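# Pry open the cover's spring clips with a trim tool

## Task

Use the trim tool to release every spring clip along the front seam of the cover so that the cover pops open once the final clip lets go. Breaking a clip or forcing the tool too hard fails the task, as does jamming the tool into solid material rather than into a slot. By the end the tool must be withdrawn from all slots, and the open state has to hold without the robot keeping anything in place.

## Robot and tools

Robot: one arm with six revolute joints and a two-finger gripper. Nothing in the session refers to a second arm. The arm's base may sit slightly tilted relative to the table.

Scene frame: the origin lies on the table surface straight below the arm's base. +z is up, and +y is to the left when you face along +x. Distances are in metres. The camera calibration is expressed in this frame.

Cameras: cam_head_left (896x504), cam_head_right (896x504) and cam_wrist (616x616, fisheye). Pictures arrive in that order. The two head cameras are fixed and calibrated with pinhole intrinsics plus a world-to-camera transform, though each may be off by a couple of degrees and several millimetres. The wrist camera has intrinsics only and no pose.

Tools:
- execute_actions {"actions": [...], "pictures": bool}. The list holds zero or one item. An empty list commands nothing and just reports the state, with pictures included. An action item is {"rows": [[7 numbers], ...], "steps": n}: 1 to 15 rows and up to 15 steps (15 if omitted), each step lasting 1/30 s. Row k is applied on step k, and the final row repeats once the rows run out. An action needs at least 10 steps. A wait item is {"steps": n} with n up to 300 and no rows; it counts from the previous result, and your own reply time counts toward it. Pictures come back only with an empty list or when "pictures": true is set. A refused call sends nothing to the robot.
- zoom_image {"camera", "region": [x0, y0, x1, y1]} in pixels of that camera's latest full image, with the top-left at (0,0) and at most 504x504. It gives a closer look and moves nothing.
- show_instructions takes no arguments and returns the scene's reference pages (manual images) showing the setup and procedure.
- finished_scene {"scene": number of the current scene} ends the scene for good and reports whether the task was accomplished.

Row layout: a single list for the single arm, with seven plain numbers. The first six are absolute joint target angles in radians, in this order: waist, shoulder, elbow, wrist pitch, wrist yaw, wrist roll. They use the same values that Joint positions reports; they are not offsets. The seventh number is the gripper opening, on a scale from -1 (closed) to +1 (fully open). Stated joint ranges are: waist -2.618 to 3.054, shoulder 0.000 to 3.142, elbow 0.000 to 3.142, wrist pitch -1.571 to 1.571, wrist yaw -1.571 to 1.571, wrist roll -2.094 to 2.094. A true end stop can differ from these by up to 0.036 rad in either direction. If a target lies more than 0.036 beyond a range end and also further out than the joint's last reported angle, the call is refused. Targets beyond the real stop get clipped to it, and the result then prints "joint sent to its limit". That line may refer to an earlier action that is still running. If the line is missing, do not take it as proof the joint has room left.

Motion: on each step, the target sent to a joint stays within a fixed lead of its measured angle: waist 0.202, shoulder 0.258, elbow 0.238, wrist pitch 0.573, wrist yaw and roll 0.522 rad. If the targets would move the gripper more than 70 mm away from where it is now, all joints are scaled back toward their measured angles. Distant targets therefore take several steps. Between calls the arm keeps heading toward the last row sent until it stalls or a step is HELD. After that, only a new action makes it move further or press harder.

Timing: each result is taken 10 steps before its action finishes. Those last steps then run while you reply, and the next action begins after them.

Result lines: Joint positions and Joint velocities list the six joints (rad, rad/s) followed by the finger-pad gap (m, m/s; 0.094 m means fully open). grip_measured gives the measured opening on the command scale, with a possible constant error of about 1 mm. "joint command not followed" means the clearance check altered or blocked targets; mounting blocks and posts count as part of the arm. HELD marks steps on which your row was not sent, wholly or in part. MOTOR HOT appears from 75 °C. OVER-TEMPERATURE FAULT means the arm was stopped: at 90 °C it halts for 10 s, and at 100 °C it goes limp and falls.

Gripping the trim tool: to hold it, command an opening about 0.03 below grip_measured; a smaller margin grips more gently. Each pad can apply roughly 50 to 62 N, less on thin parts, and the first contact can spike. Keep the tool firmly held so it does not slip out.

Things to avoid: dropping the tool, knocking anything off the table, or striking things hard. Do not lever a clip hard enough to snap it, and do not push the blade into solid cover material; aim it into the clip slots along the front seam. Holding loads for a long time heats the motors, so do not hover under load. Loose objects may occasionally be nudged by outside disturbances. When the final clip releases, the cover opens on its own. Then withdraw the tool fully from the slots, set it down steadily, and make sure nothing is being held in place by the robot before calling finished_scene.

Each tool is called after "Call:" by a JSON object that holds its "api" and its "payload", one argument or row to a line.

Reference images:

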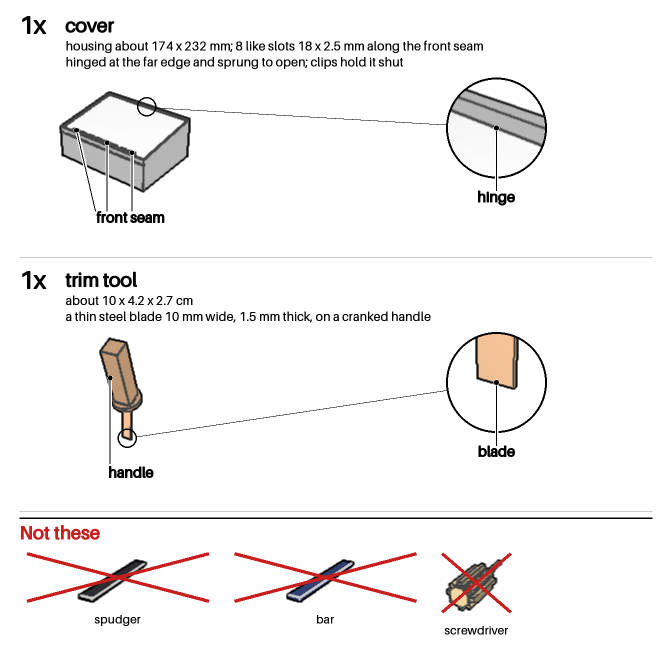

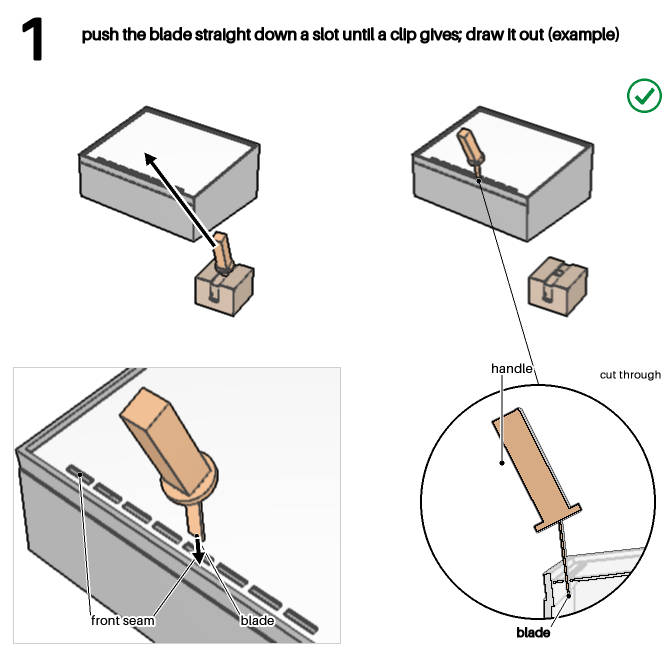

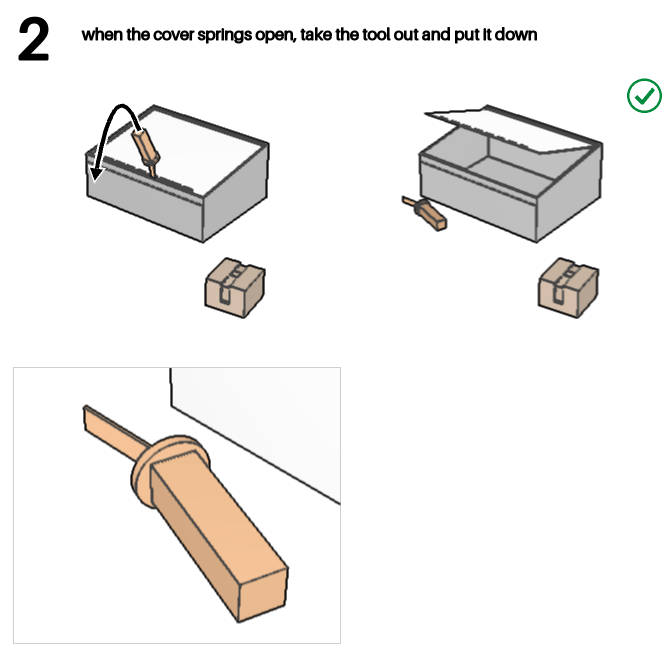

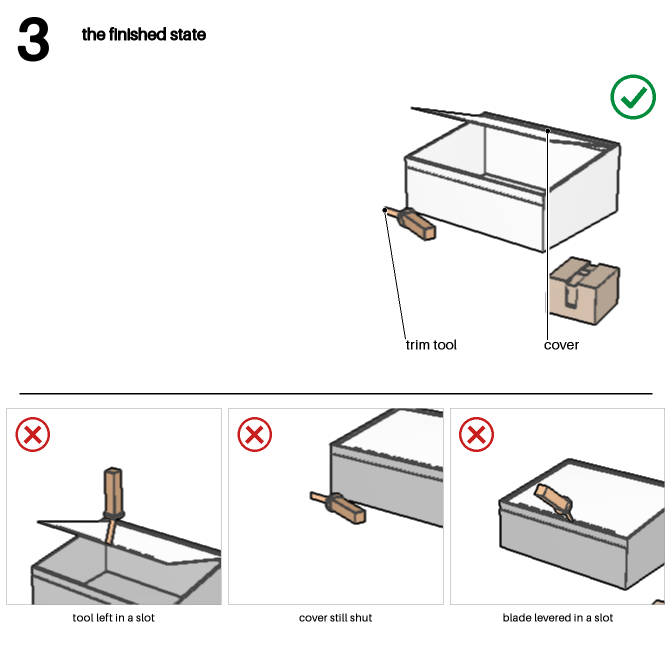

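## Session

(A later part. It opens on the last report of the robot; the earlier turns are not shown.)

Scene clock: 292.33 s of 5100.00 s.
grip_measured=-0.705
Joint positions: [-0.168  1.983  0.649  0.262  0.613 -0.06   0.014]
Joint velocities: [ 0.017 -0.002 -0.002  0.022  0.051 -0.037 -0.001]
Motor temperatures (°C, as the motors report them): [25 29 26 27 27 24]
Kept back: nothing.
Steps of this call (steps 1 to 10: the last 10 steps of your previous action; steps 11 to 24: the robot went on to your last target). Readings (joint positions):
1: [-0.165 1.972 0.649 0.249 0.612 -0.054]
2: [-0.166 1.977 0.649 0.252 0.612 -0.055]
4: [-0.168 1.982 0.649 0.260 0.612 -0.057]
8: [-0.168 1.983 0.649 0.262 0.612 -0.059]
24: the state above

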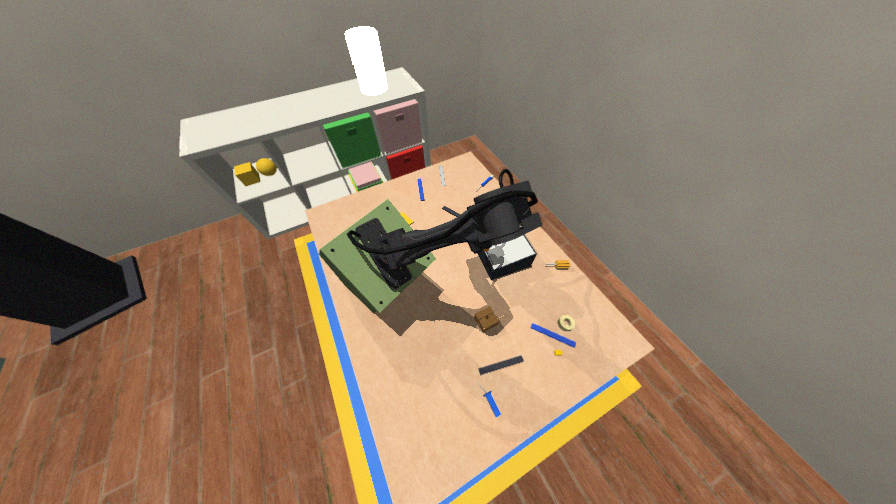

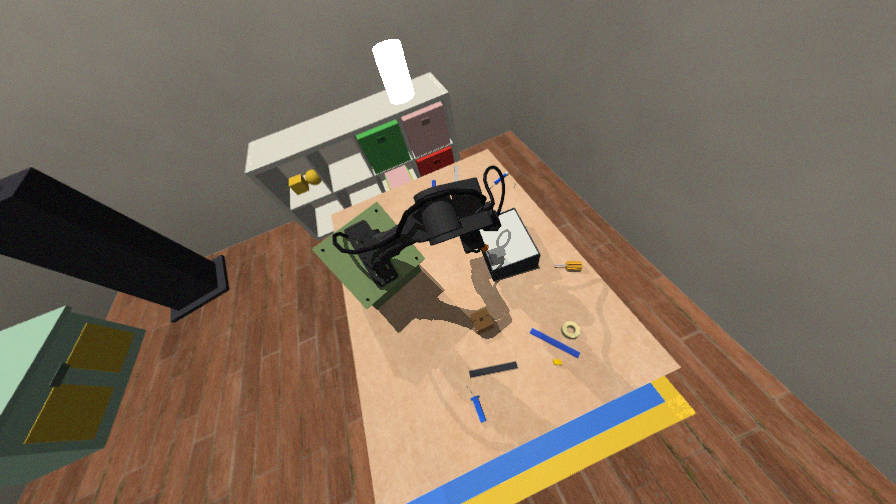

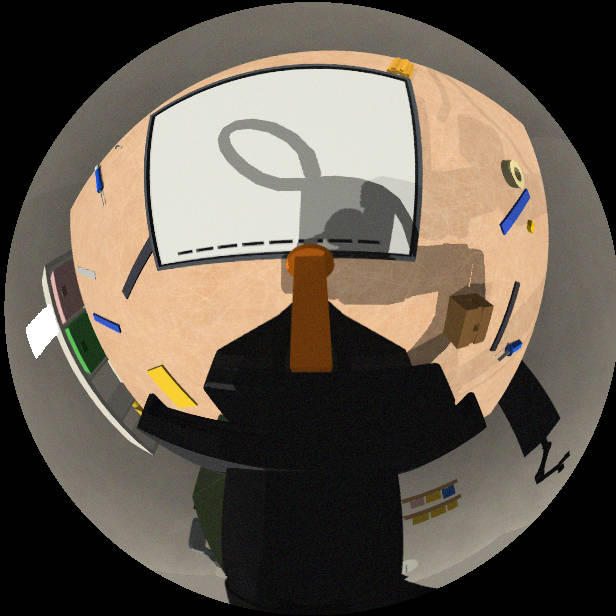

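Call:
{"api": "execute_actions", "payload": {
  "actions": [
    {"rows":[[-0.170,2.015,0.6765,0.250,0.622,-0.070,-0.75],[-0.170,2.017,0.6765,0.251,0.622,-0.070,-0.75],[-0.170,2.012,0.6765,0.252,0.622,-0.070,-0.75],[-0.170,2.012,0.6765,0.254,0.622,-0.070,-0.75],[-0.170,2.012,0.6765,0.256,0.622,-0.070,-0.75],[-0.170,2.012,0.6765,0.257,0.622,-0.070,-0.75]],"steps":12}
  ]
}}

Call:
{"api": "execute_actions", "payload": {
  "actions": [
    {"steps":20}
  ],
  "pictures": true
}}

Call:
{"api": "zoom_image", "payload": {
  "camera": "cam_wrist",
  "region": [285, 220, 335, 260]
}}

Scene clock: 293.33 s of 5100.00 s.
grip_measured=-0.705
Joint positions: [-0.168  1.987  0.649  0.262  0.613 -0.06   0.014]
Joint velocities: [-0.002  0.1   -0.012  0.022  0.081  0.066  0.001]
Motor temperatures (°C, as the motors report them): [25 28 26 27 27 24]
Steps of this call (steps 1 to 15: the robot went on to your last target; steps 16 to 28: nothing new was sent; steps 29 to 30: the first 2 steps of this action). Readings (joint positions):
29: [-0.168 1.984 0.649 0.262 0.613 -0.060]
30: the state above

Scene clock: 294.00 s of 5100.00 s.
grip_measured=-0.705
Joint positions: [-0.168  1.99   0.649  0.267  0.614 -0.06   0.014]
Joint velocities: [-0.002  0.002 -0.002 -0.051 -0.007 -0.022  0.   ]
Motor temperatures (°C, as the motors report them): [25 28 26 27 27 24]
Kept back: nothing.
Steps of this call (steps 1 to 10: the last 10 steps of your previous action; steps 11 to 15: the robot went on to your last target; steps 16 to 20: nothing new was sent). Readings (joint positions):
1: [-0.168 1.989 0.649 0.264 0.614 -0.060]
2: [-0.168 1.990 0.649 0.266 0.614 -0.060]
4: [-0.168 1.990 0.649 0.266 0.614 -0.060]
8: [-0.168 1.990 0.649 0.267 0.614 -0.060]
20: the state above
The arm was judged still, so your last target was given up. Only a new action makes it travel on or press farther. Fingers that are still opening or closing keep moving.

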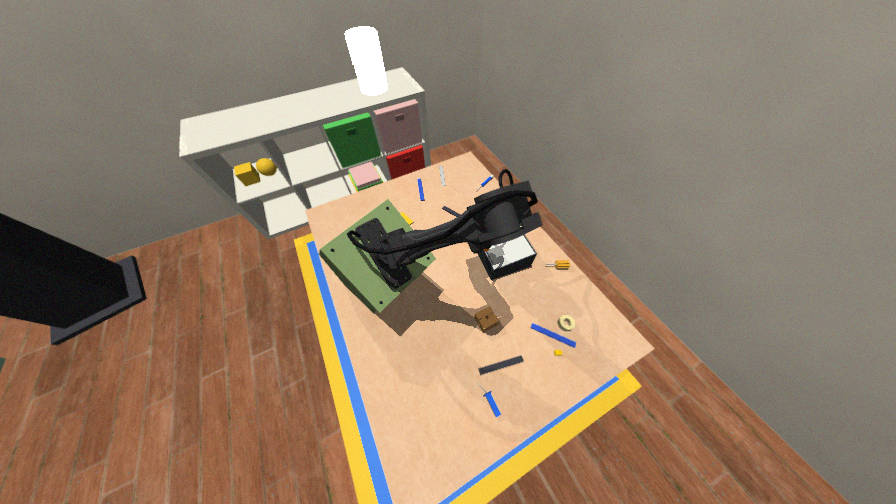

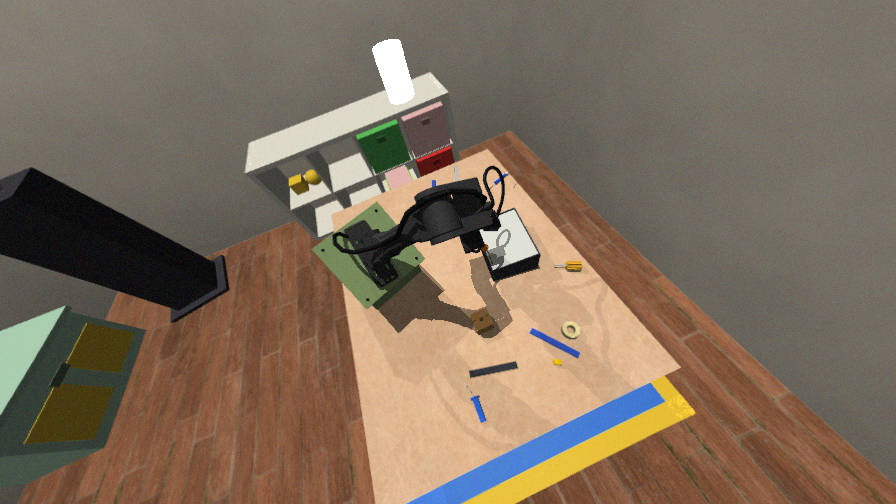

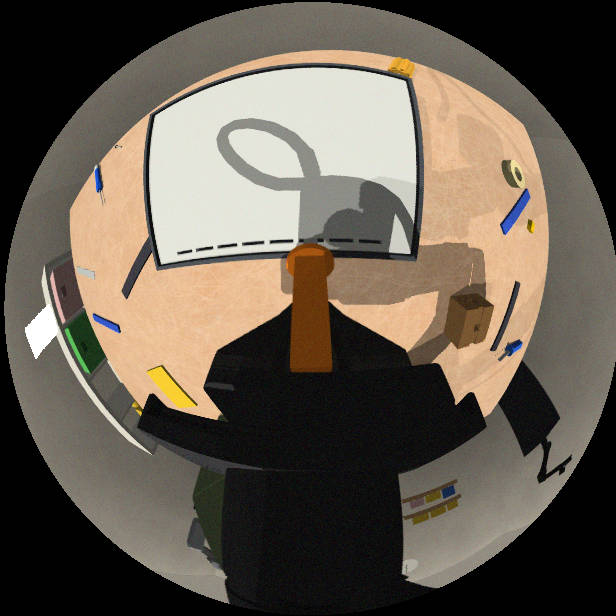

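Region (285, 220, 335, 260) of cam_wrist's 616x616 image, scaled by 10.080, with more detail than that image has; it fills the top 403 rows of this view, and the rest is white.

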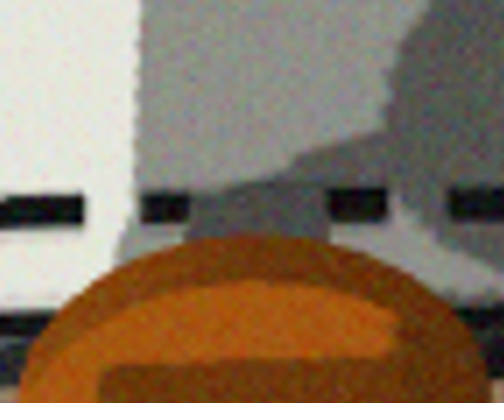

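Call:
{"api": "execute_actions", "payload": {
  "actions": [
    {"rows":[[-0.182,2.020,0.6765,0.256,0.622,-0.070,-0.75],[-0.184,2.024,0.6765,0.259,0.622,-0.070,-0.75],[-0.185,2.022,0.6765,0.262,0.622,-0.070,-0.75],[-0.186,2.022,0.6765,0.265,0.622,-0.071,-0.75],[-0.186,2.023,0.6765,0.268,0.622,-0.072,-0.75],[-0.186,2.023,0.6765,0.270,0.622,-0.072,-0.75],[-0.186,2.023,0.6765,0.271,0.622,-0.072,-0.75],[-0.186,2.021,0.6765,0.271,0.622,-0.072,-0.75]],"steps":12}
  ]
}}

Call:
{"api": "execute_actions", "payload": {
  "actions": [
    {"steps":20}
  ],
  "pictures": true
}}

Call:
{"api": "zoom_image", "payload": {
  "camera": "cam_wrist",
  "region": [285, 220, 335, 260]
}}

Scene clock: 294.60 s of 5100.00 s.
grip_measured=-0.705
Joint positions: [-0.168  1.991  0.649  0.267  0.614 -0.06   0.014]
Joint velocities: [ 0.012  0.032  0.012 -0.022 -0.007  0.051 -0.001]
Motor temperatures (°C, as the motors report them): [25 28 26 27 27 24]
Steps of this call (steps 1 to 16: nothing new was sent; steps 17 to 18: the first 2 steps of this action). Readings (joint positions):
17: [-0.168 1.990 0.649 0.267 0.614 -0.060]
18: the state above

Scene clock: 295.27 s of 5100.00 s.
grip_measured=-0.705
Joint positions: [-0.169  1.994  0.649  0.273  0.614 -0.061  0.014]
Joint velocities: [-0.027  0.012 -0.002  0.037 -0.037 -0.007  0.   ]
Motor temperatures (°C, as the motors report them): [25 28 26 27 27 24]
Kept back: nothing.
Steps of this call (steps 1 to 10: the last 10 steps of your previous action; steps 11 to 15: the robot went on to your last target; steps 16 to 20: nothing new was sent). Readings (joint positions):
1: [-0.168 1.992 0.649 0.269 0.614 -0.060]
2: [-0.169 1.994 0.649 0.271 0.614 -0.060]
4: [-0.169 1.994 0.649 0.273 0.614 -0.061]
8: [-0.169 1.994 0.649 0.273 0.614 -0.061]
20: the state above
The arm was judged still, so your last target was given up. Only a new action makes it travel on or press farther. Fingers that are still opening or closing keep moving.

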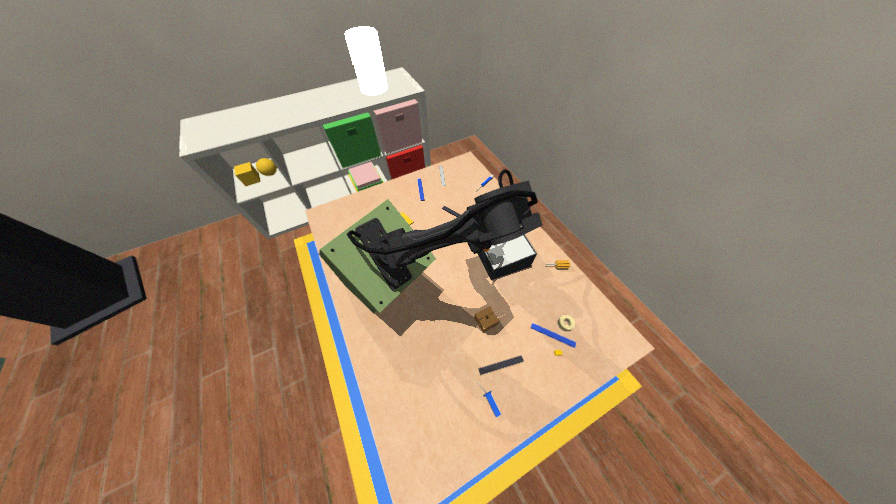

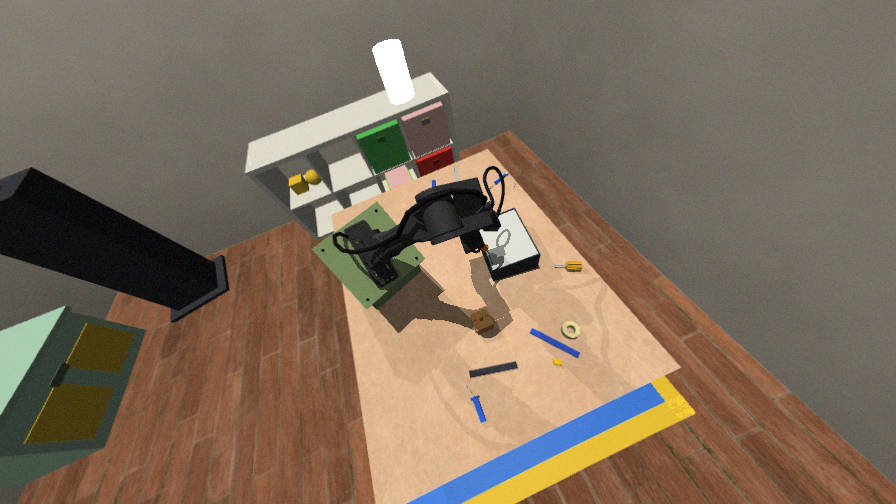

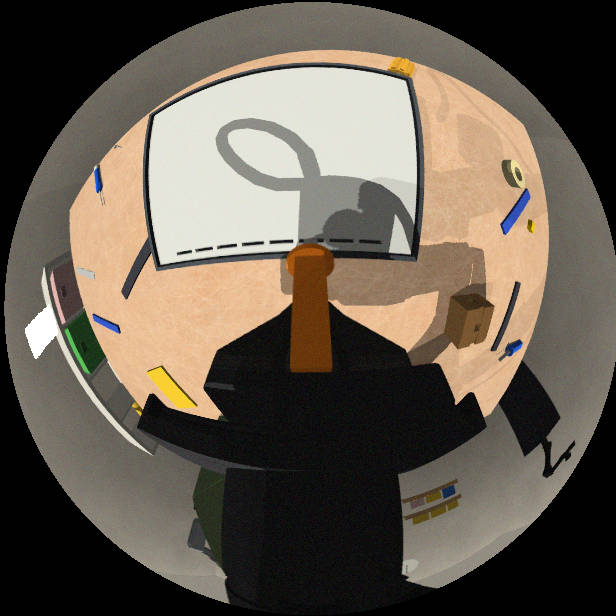

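Region (285, 220, 335, 260) of cam_wrist's 616x616 image, scaled by 10.080, with more detail than that image has; it fills the top 403 rows of this view, and the rest is white.

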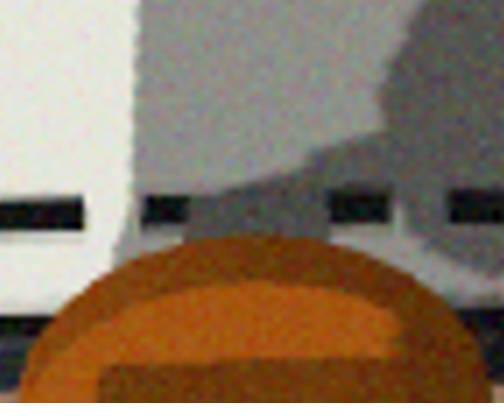

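Call:
{"api": "execute_actions", "payload": {
  "actions": [
    {"rows":[[-0.169,1.994,0.6765,0.228,0.622,-0.066,-0.75],[-0.169,1.994,0.6765,0.228,0.622,-0.066,-0.75],[-0.169,1.994,0.6765,0.228,0.622,-0.066,-0.75],[-0.169,1.994,0.6765,0.256,0.622,-0.066,-0.75]],"steps":12}
  ]
}}

Call:
{"api": "execute_actions", "payload": {
  "actions": [
    {"steps":20}
  ],
  "pictures": true
}}

Call:
{"api": "zoom_image", "payload": {
  "camera": "cam_wrist",
  "region": [285, 220, 335, 260]
}}

Scene clock: 296.80 s of 5100.00 s.
grip_measured=-0.705
Joint positions: [-0.169  1.994  0.649  0.271  0.614 -0.061  0.014]
Joint velocities: [-0.007  0.002  0.002 -0.066  0.007  0.037 -0.001]
Motor temperatures (°C, as the motors report them): [25 28 26 27 27 24]
Steps of this call (steps 1 to 44: nothing new was sent; steps 45 to 46: the first 2 steps of this action). Readings (joint positions):
45: [-0.169 1.994 0.649 0.272 0.614 -0.061]
46: the state above

Scene clock: 297.47 s of 5100.00 s.
grip_measured=-0.705
Joint positions: [-0.169  1.994  0.649  0.271  0.614 -0.061  0.014]
Joint velocities: [-0.002 -0.002  0.002 -0.051 -0.051 -0.022  0.   ]
Motor temperatures (°C, as the motors report them): [25 28 26 27 27 24]
Kept back: nothing.
Steps of this call (steps 1 to 10: the last 10 steps of your previous action; steps 11 to 15: the robot went on to your last target; steps 16 to 20: nothing new was sent). Readings (joint positions):
1: [-0.169 1.994 0.649 0.271 0.614 -0.061]
2: [-0.169 1.994 0.649 0.271 0.614 -0.061]
4: [-0.169 1.994 0.649 0.271 0.614 -0.061]
8: [-0.169 1.994 0.649 0.271 0.614 -0.061]
20: the state above
The arm was judged still, so your last target was given up. Only a new action makes it travel on or press farther. Fingers that are still opening or closing keep moving.

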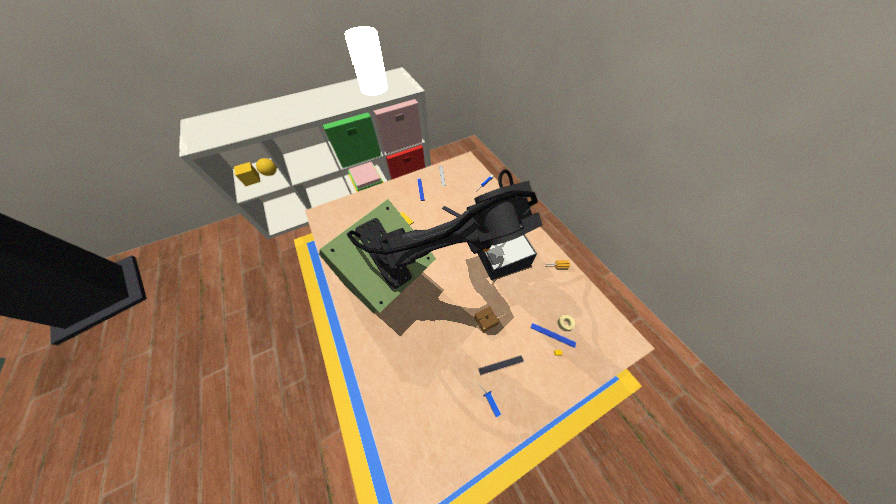

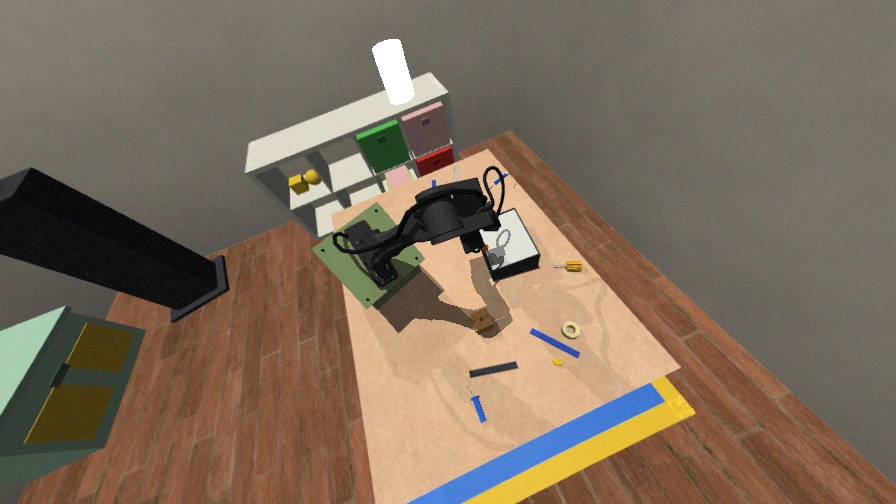

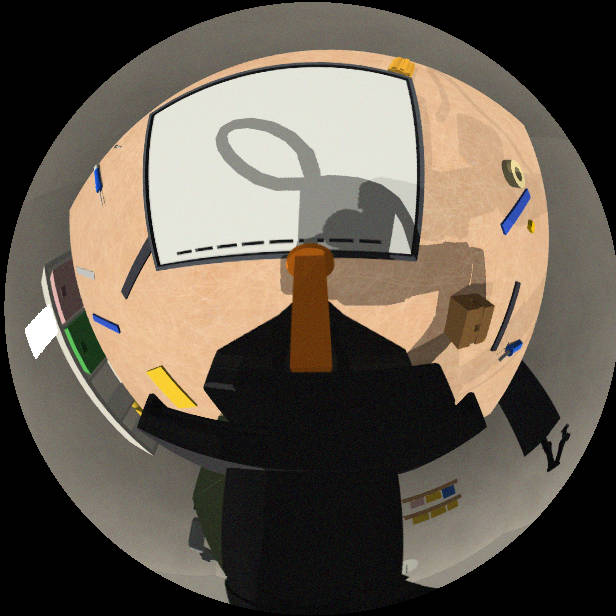

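Region (285, 220, 335, 260) of cam_wrist's 616x616 image, scaled by 10.080, with more detail than that image has; it fills the top 403 rows of this view, and the rest is white.

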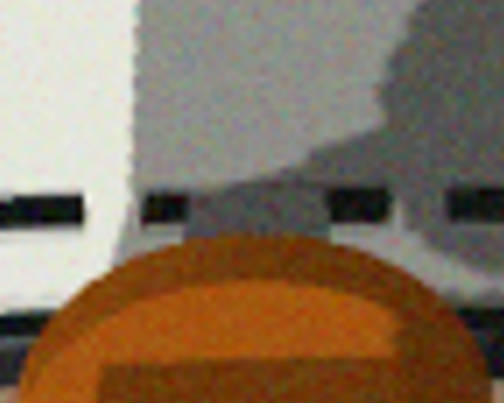

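Call:
{"api": "execute_actions", "payload": {
  "actions": [
    {"rows":[[-0.186,2.029,0.6765,0.258,0.622,-0.070,-0.75],[-0.187,2.030,0.6765,0.259,0.622,-0.070,-0.75],[-0.188,2.030,0.6765,0.261,0.622,-0.070,-0.75],[-0.189,2.030,0.6765,0.263,0.622,-0.071,-0.75],[-0.189,2.030,0.6765,0.265,0.622,-0.072,-0.75],[-0.189,2.028,0.6765,0.267,0.622,-0.072,-0.75],[-0.189,2.026,0.6765,0.268,0.622,-0.072,-0.75],[-0.189,2.024,0.6765,0.268,0.622,-0.072,-0.75]],"steps":12}
  ]
}}

Call:
{"api": "execute_actions", "payload": {
  "actions": [
    {"steps":20}
  ],
  "pictures": true
}}

Call:
{"api": "zoom_image", "payload": {
  "camera": "cam_wrist",
  "region": [285, 220, 335, 260]
}}

Scene clock: 298.27 s of 5100.00 s.
grip_measured=-0.705
Joint positions: [-0.169  1.994  0.649  0.271  0.614 -0.061  0.014]
Joint velocities: [ 0.002 -0.012 -0.012 -0.007 -0.037  0.022 -0.001]
Motor temperatures (°C, as the motors report them): [25 28 26 27 27 24]
Steps of this call (steps 1 to 22: nothing new was sent; steps 23 to 24: the first 2 steps of this action). Readings (joint positions):
23: [-0.169 1.994 0.649 0.271 0.614 -0.061]
24: the state above

Scene clock: 298.93 s of 5100.00 s.
grip_measured=-0.705
Joint positions: [-0.169  1.994  0.649  0.273  0.614 -0.061  0.014]
Joint velocities: [ 0.002  0.002 -0.002  0.007 -0.007 -0.007 -0.   ]
Motor temperatures (°C, as the motors report them): [25 28 26 27 27 24]
Kept back: nothing.
Steps of this call (steps 1 to 10: the last 10 steps of your previous action; steps 11 to 15: the robot went on to your last target; steps 16 to 20: nothing new was sent). Readings (joint positions):
1: [-0.169 1.994 0.649 0.272 0.614 -0.061]
2: [-0.169 1.994 0.649 0.272 0.614 -0.061]
4: [-0.169 1.994 0.649 0.273 0.614 -0.061]
8: [-0.169 1.994 0.649 0.273 0.614 -0.061]
20: the state above
The arm was judged still, so your last target was given up. Only a new action makes it travel on or press farther. Fingers that are still opening or closing keep moving.

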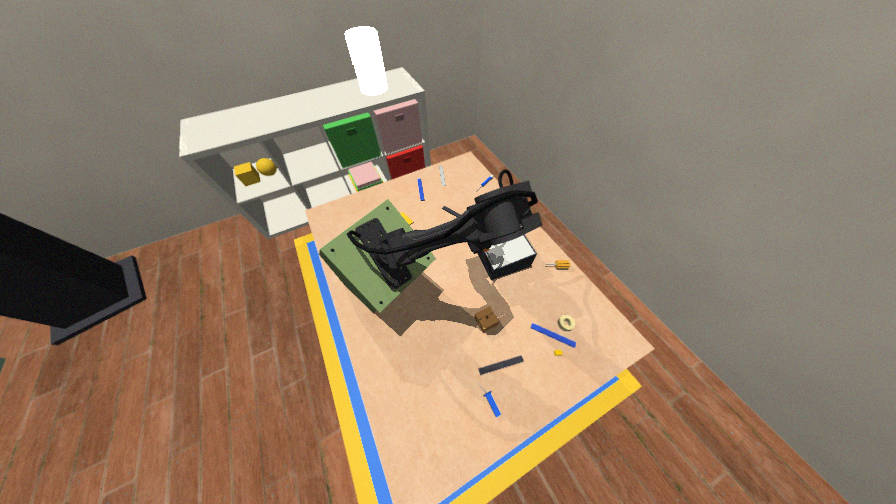

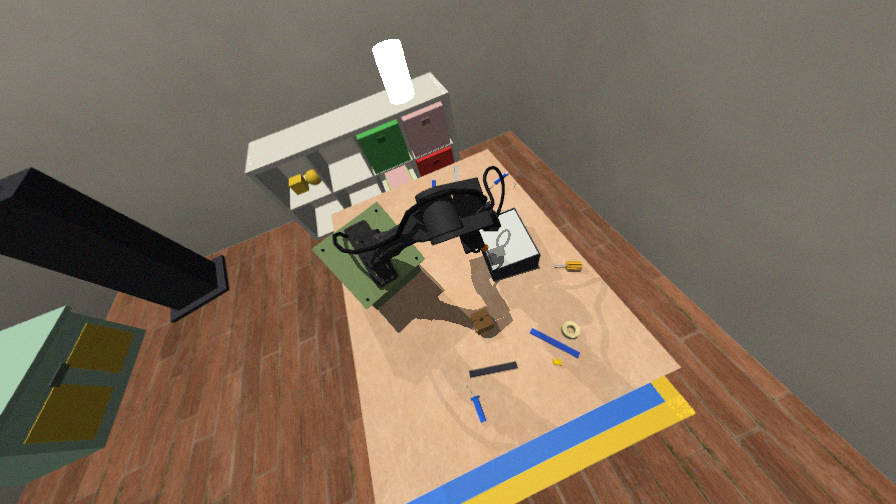

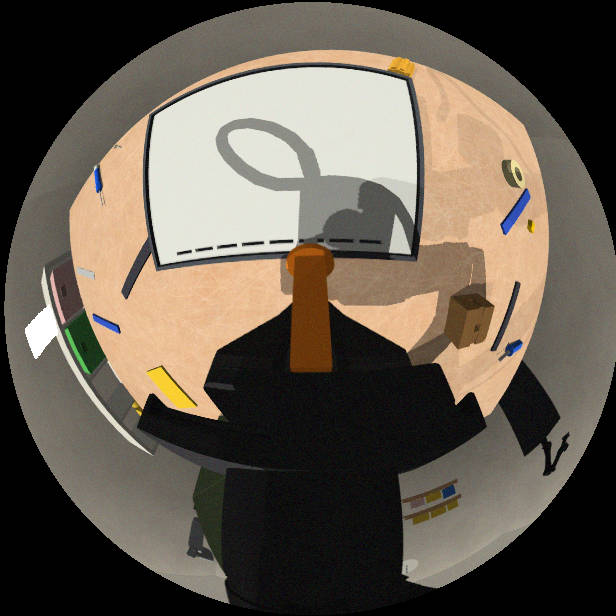

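Region (285, 220, 335, 260) of cam_wrist's 616x616 image, scaled by 10.080, with more detail than that image has; it fills the top 403 rows of this view, and the rest is white.

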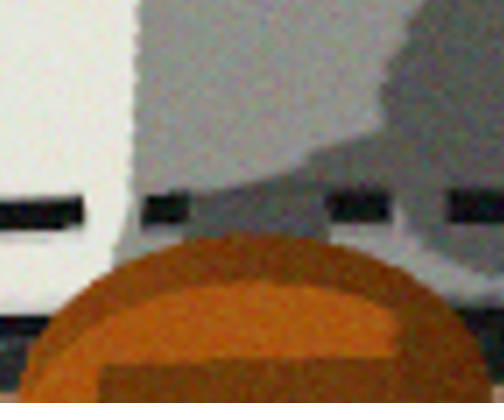

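Call:
{"api": "zoom_image", "payload": {
  "camera": "cam_wrist",
  "region": [296, 232, 328, 248]
}}

Region (296, 232, 328, 248) of cam_wrist's 616x616 image, scaled by 15.750, with more detail than that image has.

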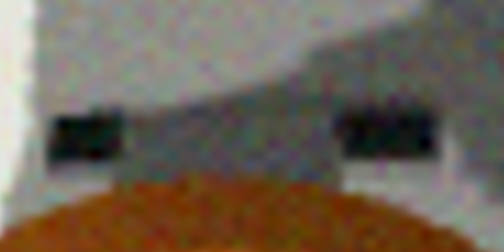

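Call:
{"api": "execute_actions", "payload": {
  "actions": [
    {"rows":[[-0.165,1.984,0.6765,0.205,0.622,-0.066,-0.75],[-0.165,1.984,0.6765,0.205,0.622,-0.066,-0.75],[-0.165,1.984,0.6765,0.205,0.622,-0.066,-0.75],[-0.165,1.984,0.6765,0.205,0.622,-0.066,-0.75],[-0.165,1.990,0.6765,0.250,0.622,-0.066,-0.75]],"steps":12}
  ]
}}

Call:
{"api": "execute_actions", "payload": {
  "actions": [
    {"steps":20}
  ],
  "pictures": true
}}

Call:
{"api": "zoom_image", "payload": {
  "camera": "cam_wrist",
  "region": [285, 220, 335, 260]
}}

Scene clock: 300.37 s of 5100.00 s.
grip_measured=-0.705
Joint positions: [-0.169  1.994  0.649  0.269  0.614 -0.061  0.014]
Joint velocities: [ 0.007  0.002  0.012 -0.007 -0.081  0.022  0.   ]
Motor temperatures (°C, as the motors report them): [25 28 26 27 27 24]
Steps of this call (steps 1 to 41: nothing new was sent; steps 42 to 43: the first 2 steps of this action). Readings (joint positions):
42: [-0.169 1.994 0.649 0.270 0.614 -0.061]
43: the state above

Scene clock: 301.03 s of 5100.00 s.
grip_measured=-0.705
Joint positions: [-0.169  1.994  0.649  0.271  0.614 -0.061  0.014]
Joint velocities: [ 0.007 -0.007  0.002  0.007 -0.051  0.037 -0.001]
Motor temperatures (°C, as the motors report them): [25 28 26 27 27 24]
Kept back: nothing.
Steps of this call (steps 1 to 10: the last 10 steps of your previous action; steps 11 to 15: the robot went on to your last target; steps 16 to 20: nothing new was sent). Readings (joint positions):
1: [-0.169 1.994 0.649 0.268 0.614 -0.061]
2: [-0.169 1.994 0.649 0.268 0.614 -0.061]
4: [-0.169 1.994 0.649 0.271 0.614 -0.061]
8: [-0.169 1.994 0.649 0.271 0.614 -0.061]
20: the state above
The arm was judged still, so your last target was given up. Only a new action makes it travel on or press farther. Fingers that are still opening or closing keep moving.

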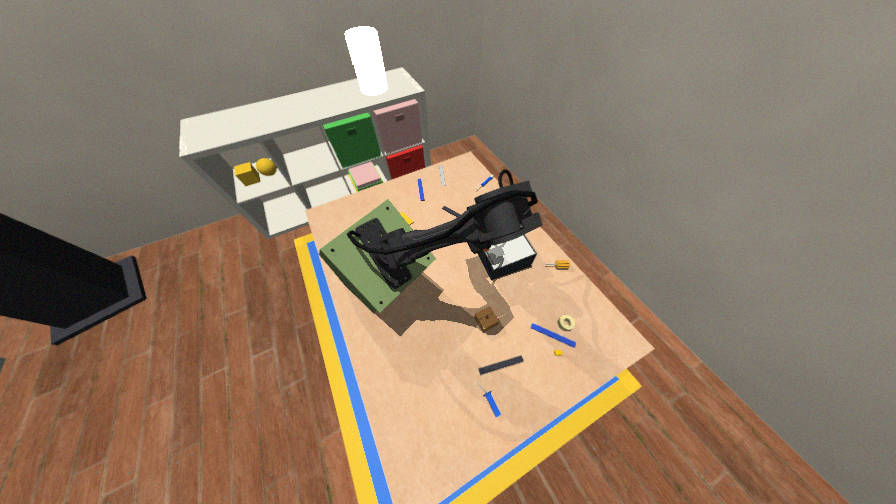

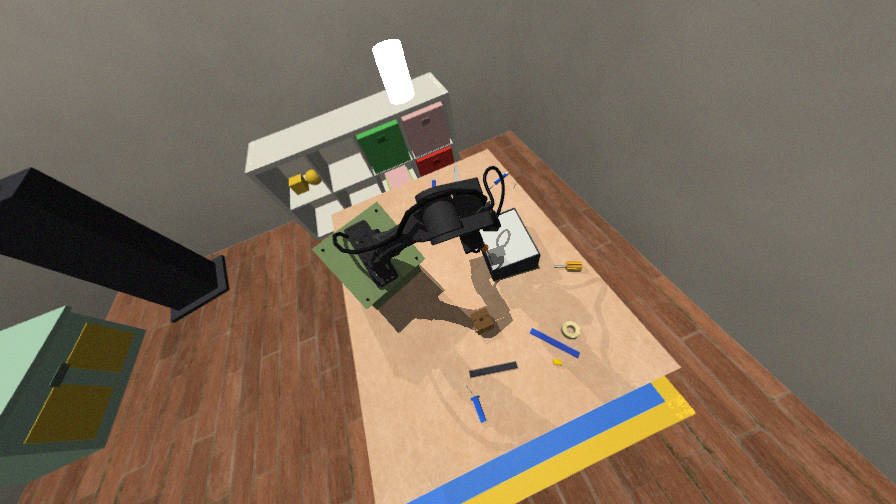

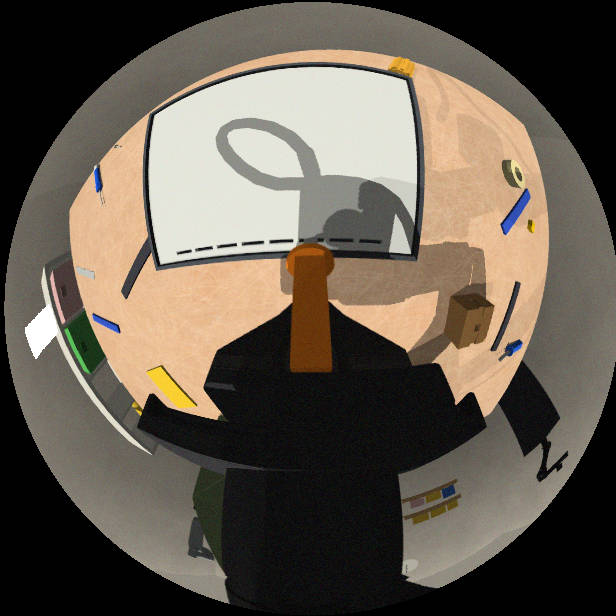

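Region (285, 220, 335, 260) of cam_wrist's 616x616 image, scaled by 10.080, with more detail than that image has; it fills the top 403 rows of this view, and the rest is white.

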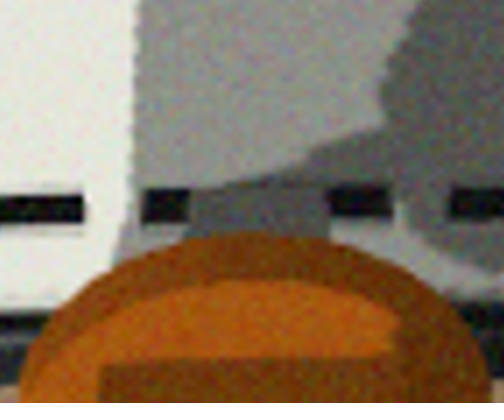

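Call:
{"api": "execute_actions", "payload": {
  "actions": [
    {"rows":[[-0.186,2.020,0.6765,0.280,0.622,-0.070,-0.75],[-0.187,2.029,0.6765,0.282,0.622,-0.070,-0.75],[-0.188,2.030,0.6765,0.285,0.622,-0.070,-0.75],[-0.189,2.031,0.6765,0.288,0.622,-0.071,-0.75],[-0.189,2.032,0.6765,0.291,0.622,-0.072,-0.75],[-0.189,2.032,0.6765,0.293,0.622,-0.072,-0.75],[-0.189,2.030,0.6765,0.294,0.622,-0.072,-0.75],[-0.189,2.026,0.6765,0.290,0.622,-0.072,-0.75]],"steps":12}
  ]
}}

Call:
{"api": "execute_actions", "payload": {
  "actions": [
    {"steps":20}
  ],
  "pictures": true
}}

Call:
{"api": "zoom_image", "payload": {
  "camera": "cam_wrist",
  "region": [285, 220, 335, 260]
}}

Scene clock: 301.90 s of 5100.00 s.
grip_measured=-0.705
Joint positions: [-0.169  1.994  0.649  0.274  0.614 -0.061  0.014]
Joint velocities: [-0.002 -0.012  0.017  0.022  0.007 -0.037 -0.001]
Motor temperatures (°C, as the motors report them): [25 28 26 27 27 24]
Steps of this call (steps 1 to 24: nothing new was sent; steps 25 to 26: the first 2 steps of this action). Readings (joint positions):
25: [-0.169 1.994 0.649 0.273 0.614 -0.061]
26: the state above

Scene clock: 302.57 s of 5100.00 s.
grip_measured=-0.705
Joint positions: [-0.169  1.999  0.649  0.281  0.616 -0.061  0.014]
Joint velocities: [-0.002 -0.002 -0.002 -0.022  0.022 -0.007 -0.   ]
Motor temperatures (°C, as the motors report them): [25 28 26 27 27 24]
Kept back: nothing.
Steps of this call (steps 1 to 10: the last 10 steps of your previous action; steps 11 to 15: the robot went on to your last target; steps 16 to 20: nothing new was sent). Readings (joint positions):
1: [-0.169 1.995 0.649 0.275 0.614 -0.061]
2: [-0.169 1.997 0.649 0.278 0.615 -0.061]
4: [-0.169 1.999 0.649 0.281 0.616 -0.061]
8: [-0.169 1.999 0.649 0.281 0.616 -0.061]
20: the state above
The arm was judged still, so your last target was given up. Only a new action makes it travel on or press farther. Fingers that are still opening or closing keep moving.

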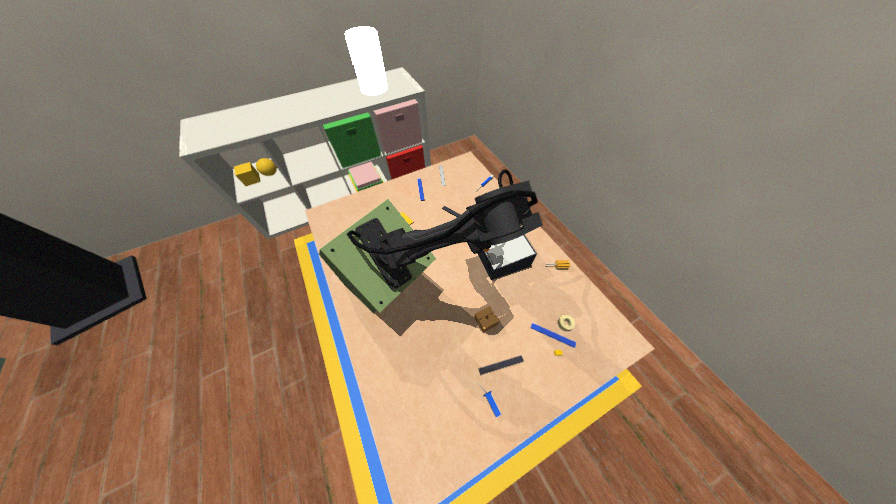

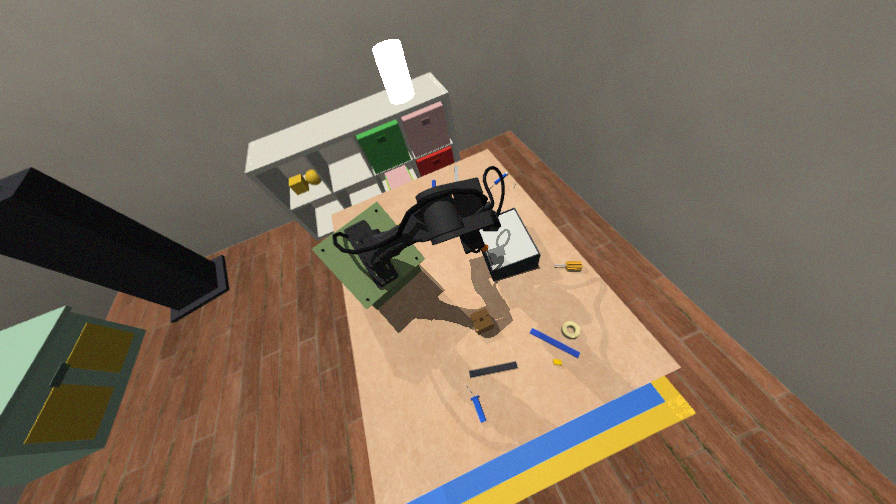

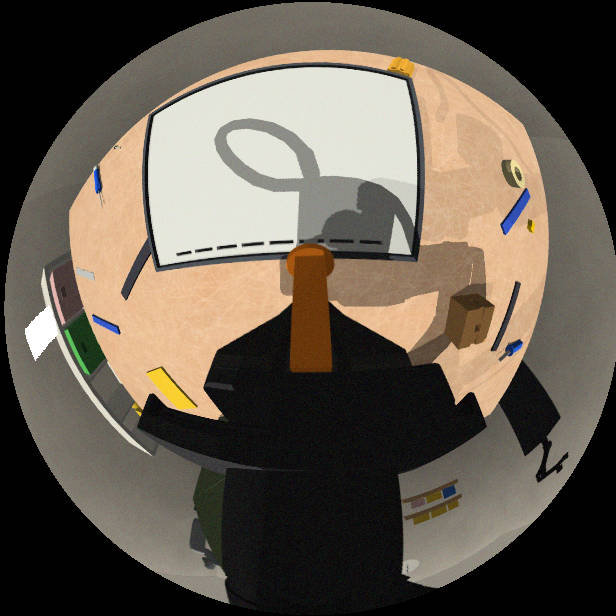

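Region (285, 220, 335, 260) of cam_wrist's 616x616 image, scaled by 10.080, with more detail than that image has; it fills the top 403 rows of this view, and the rest is white.

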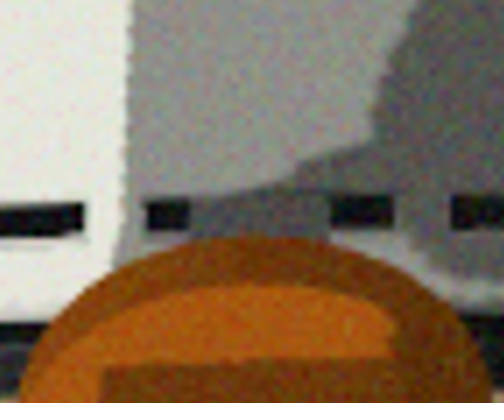

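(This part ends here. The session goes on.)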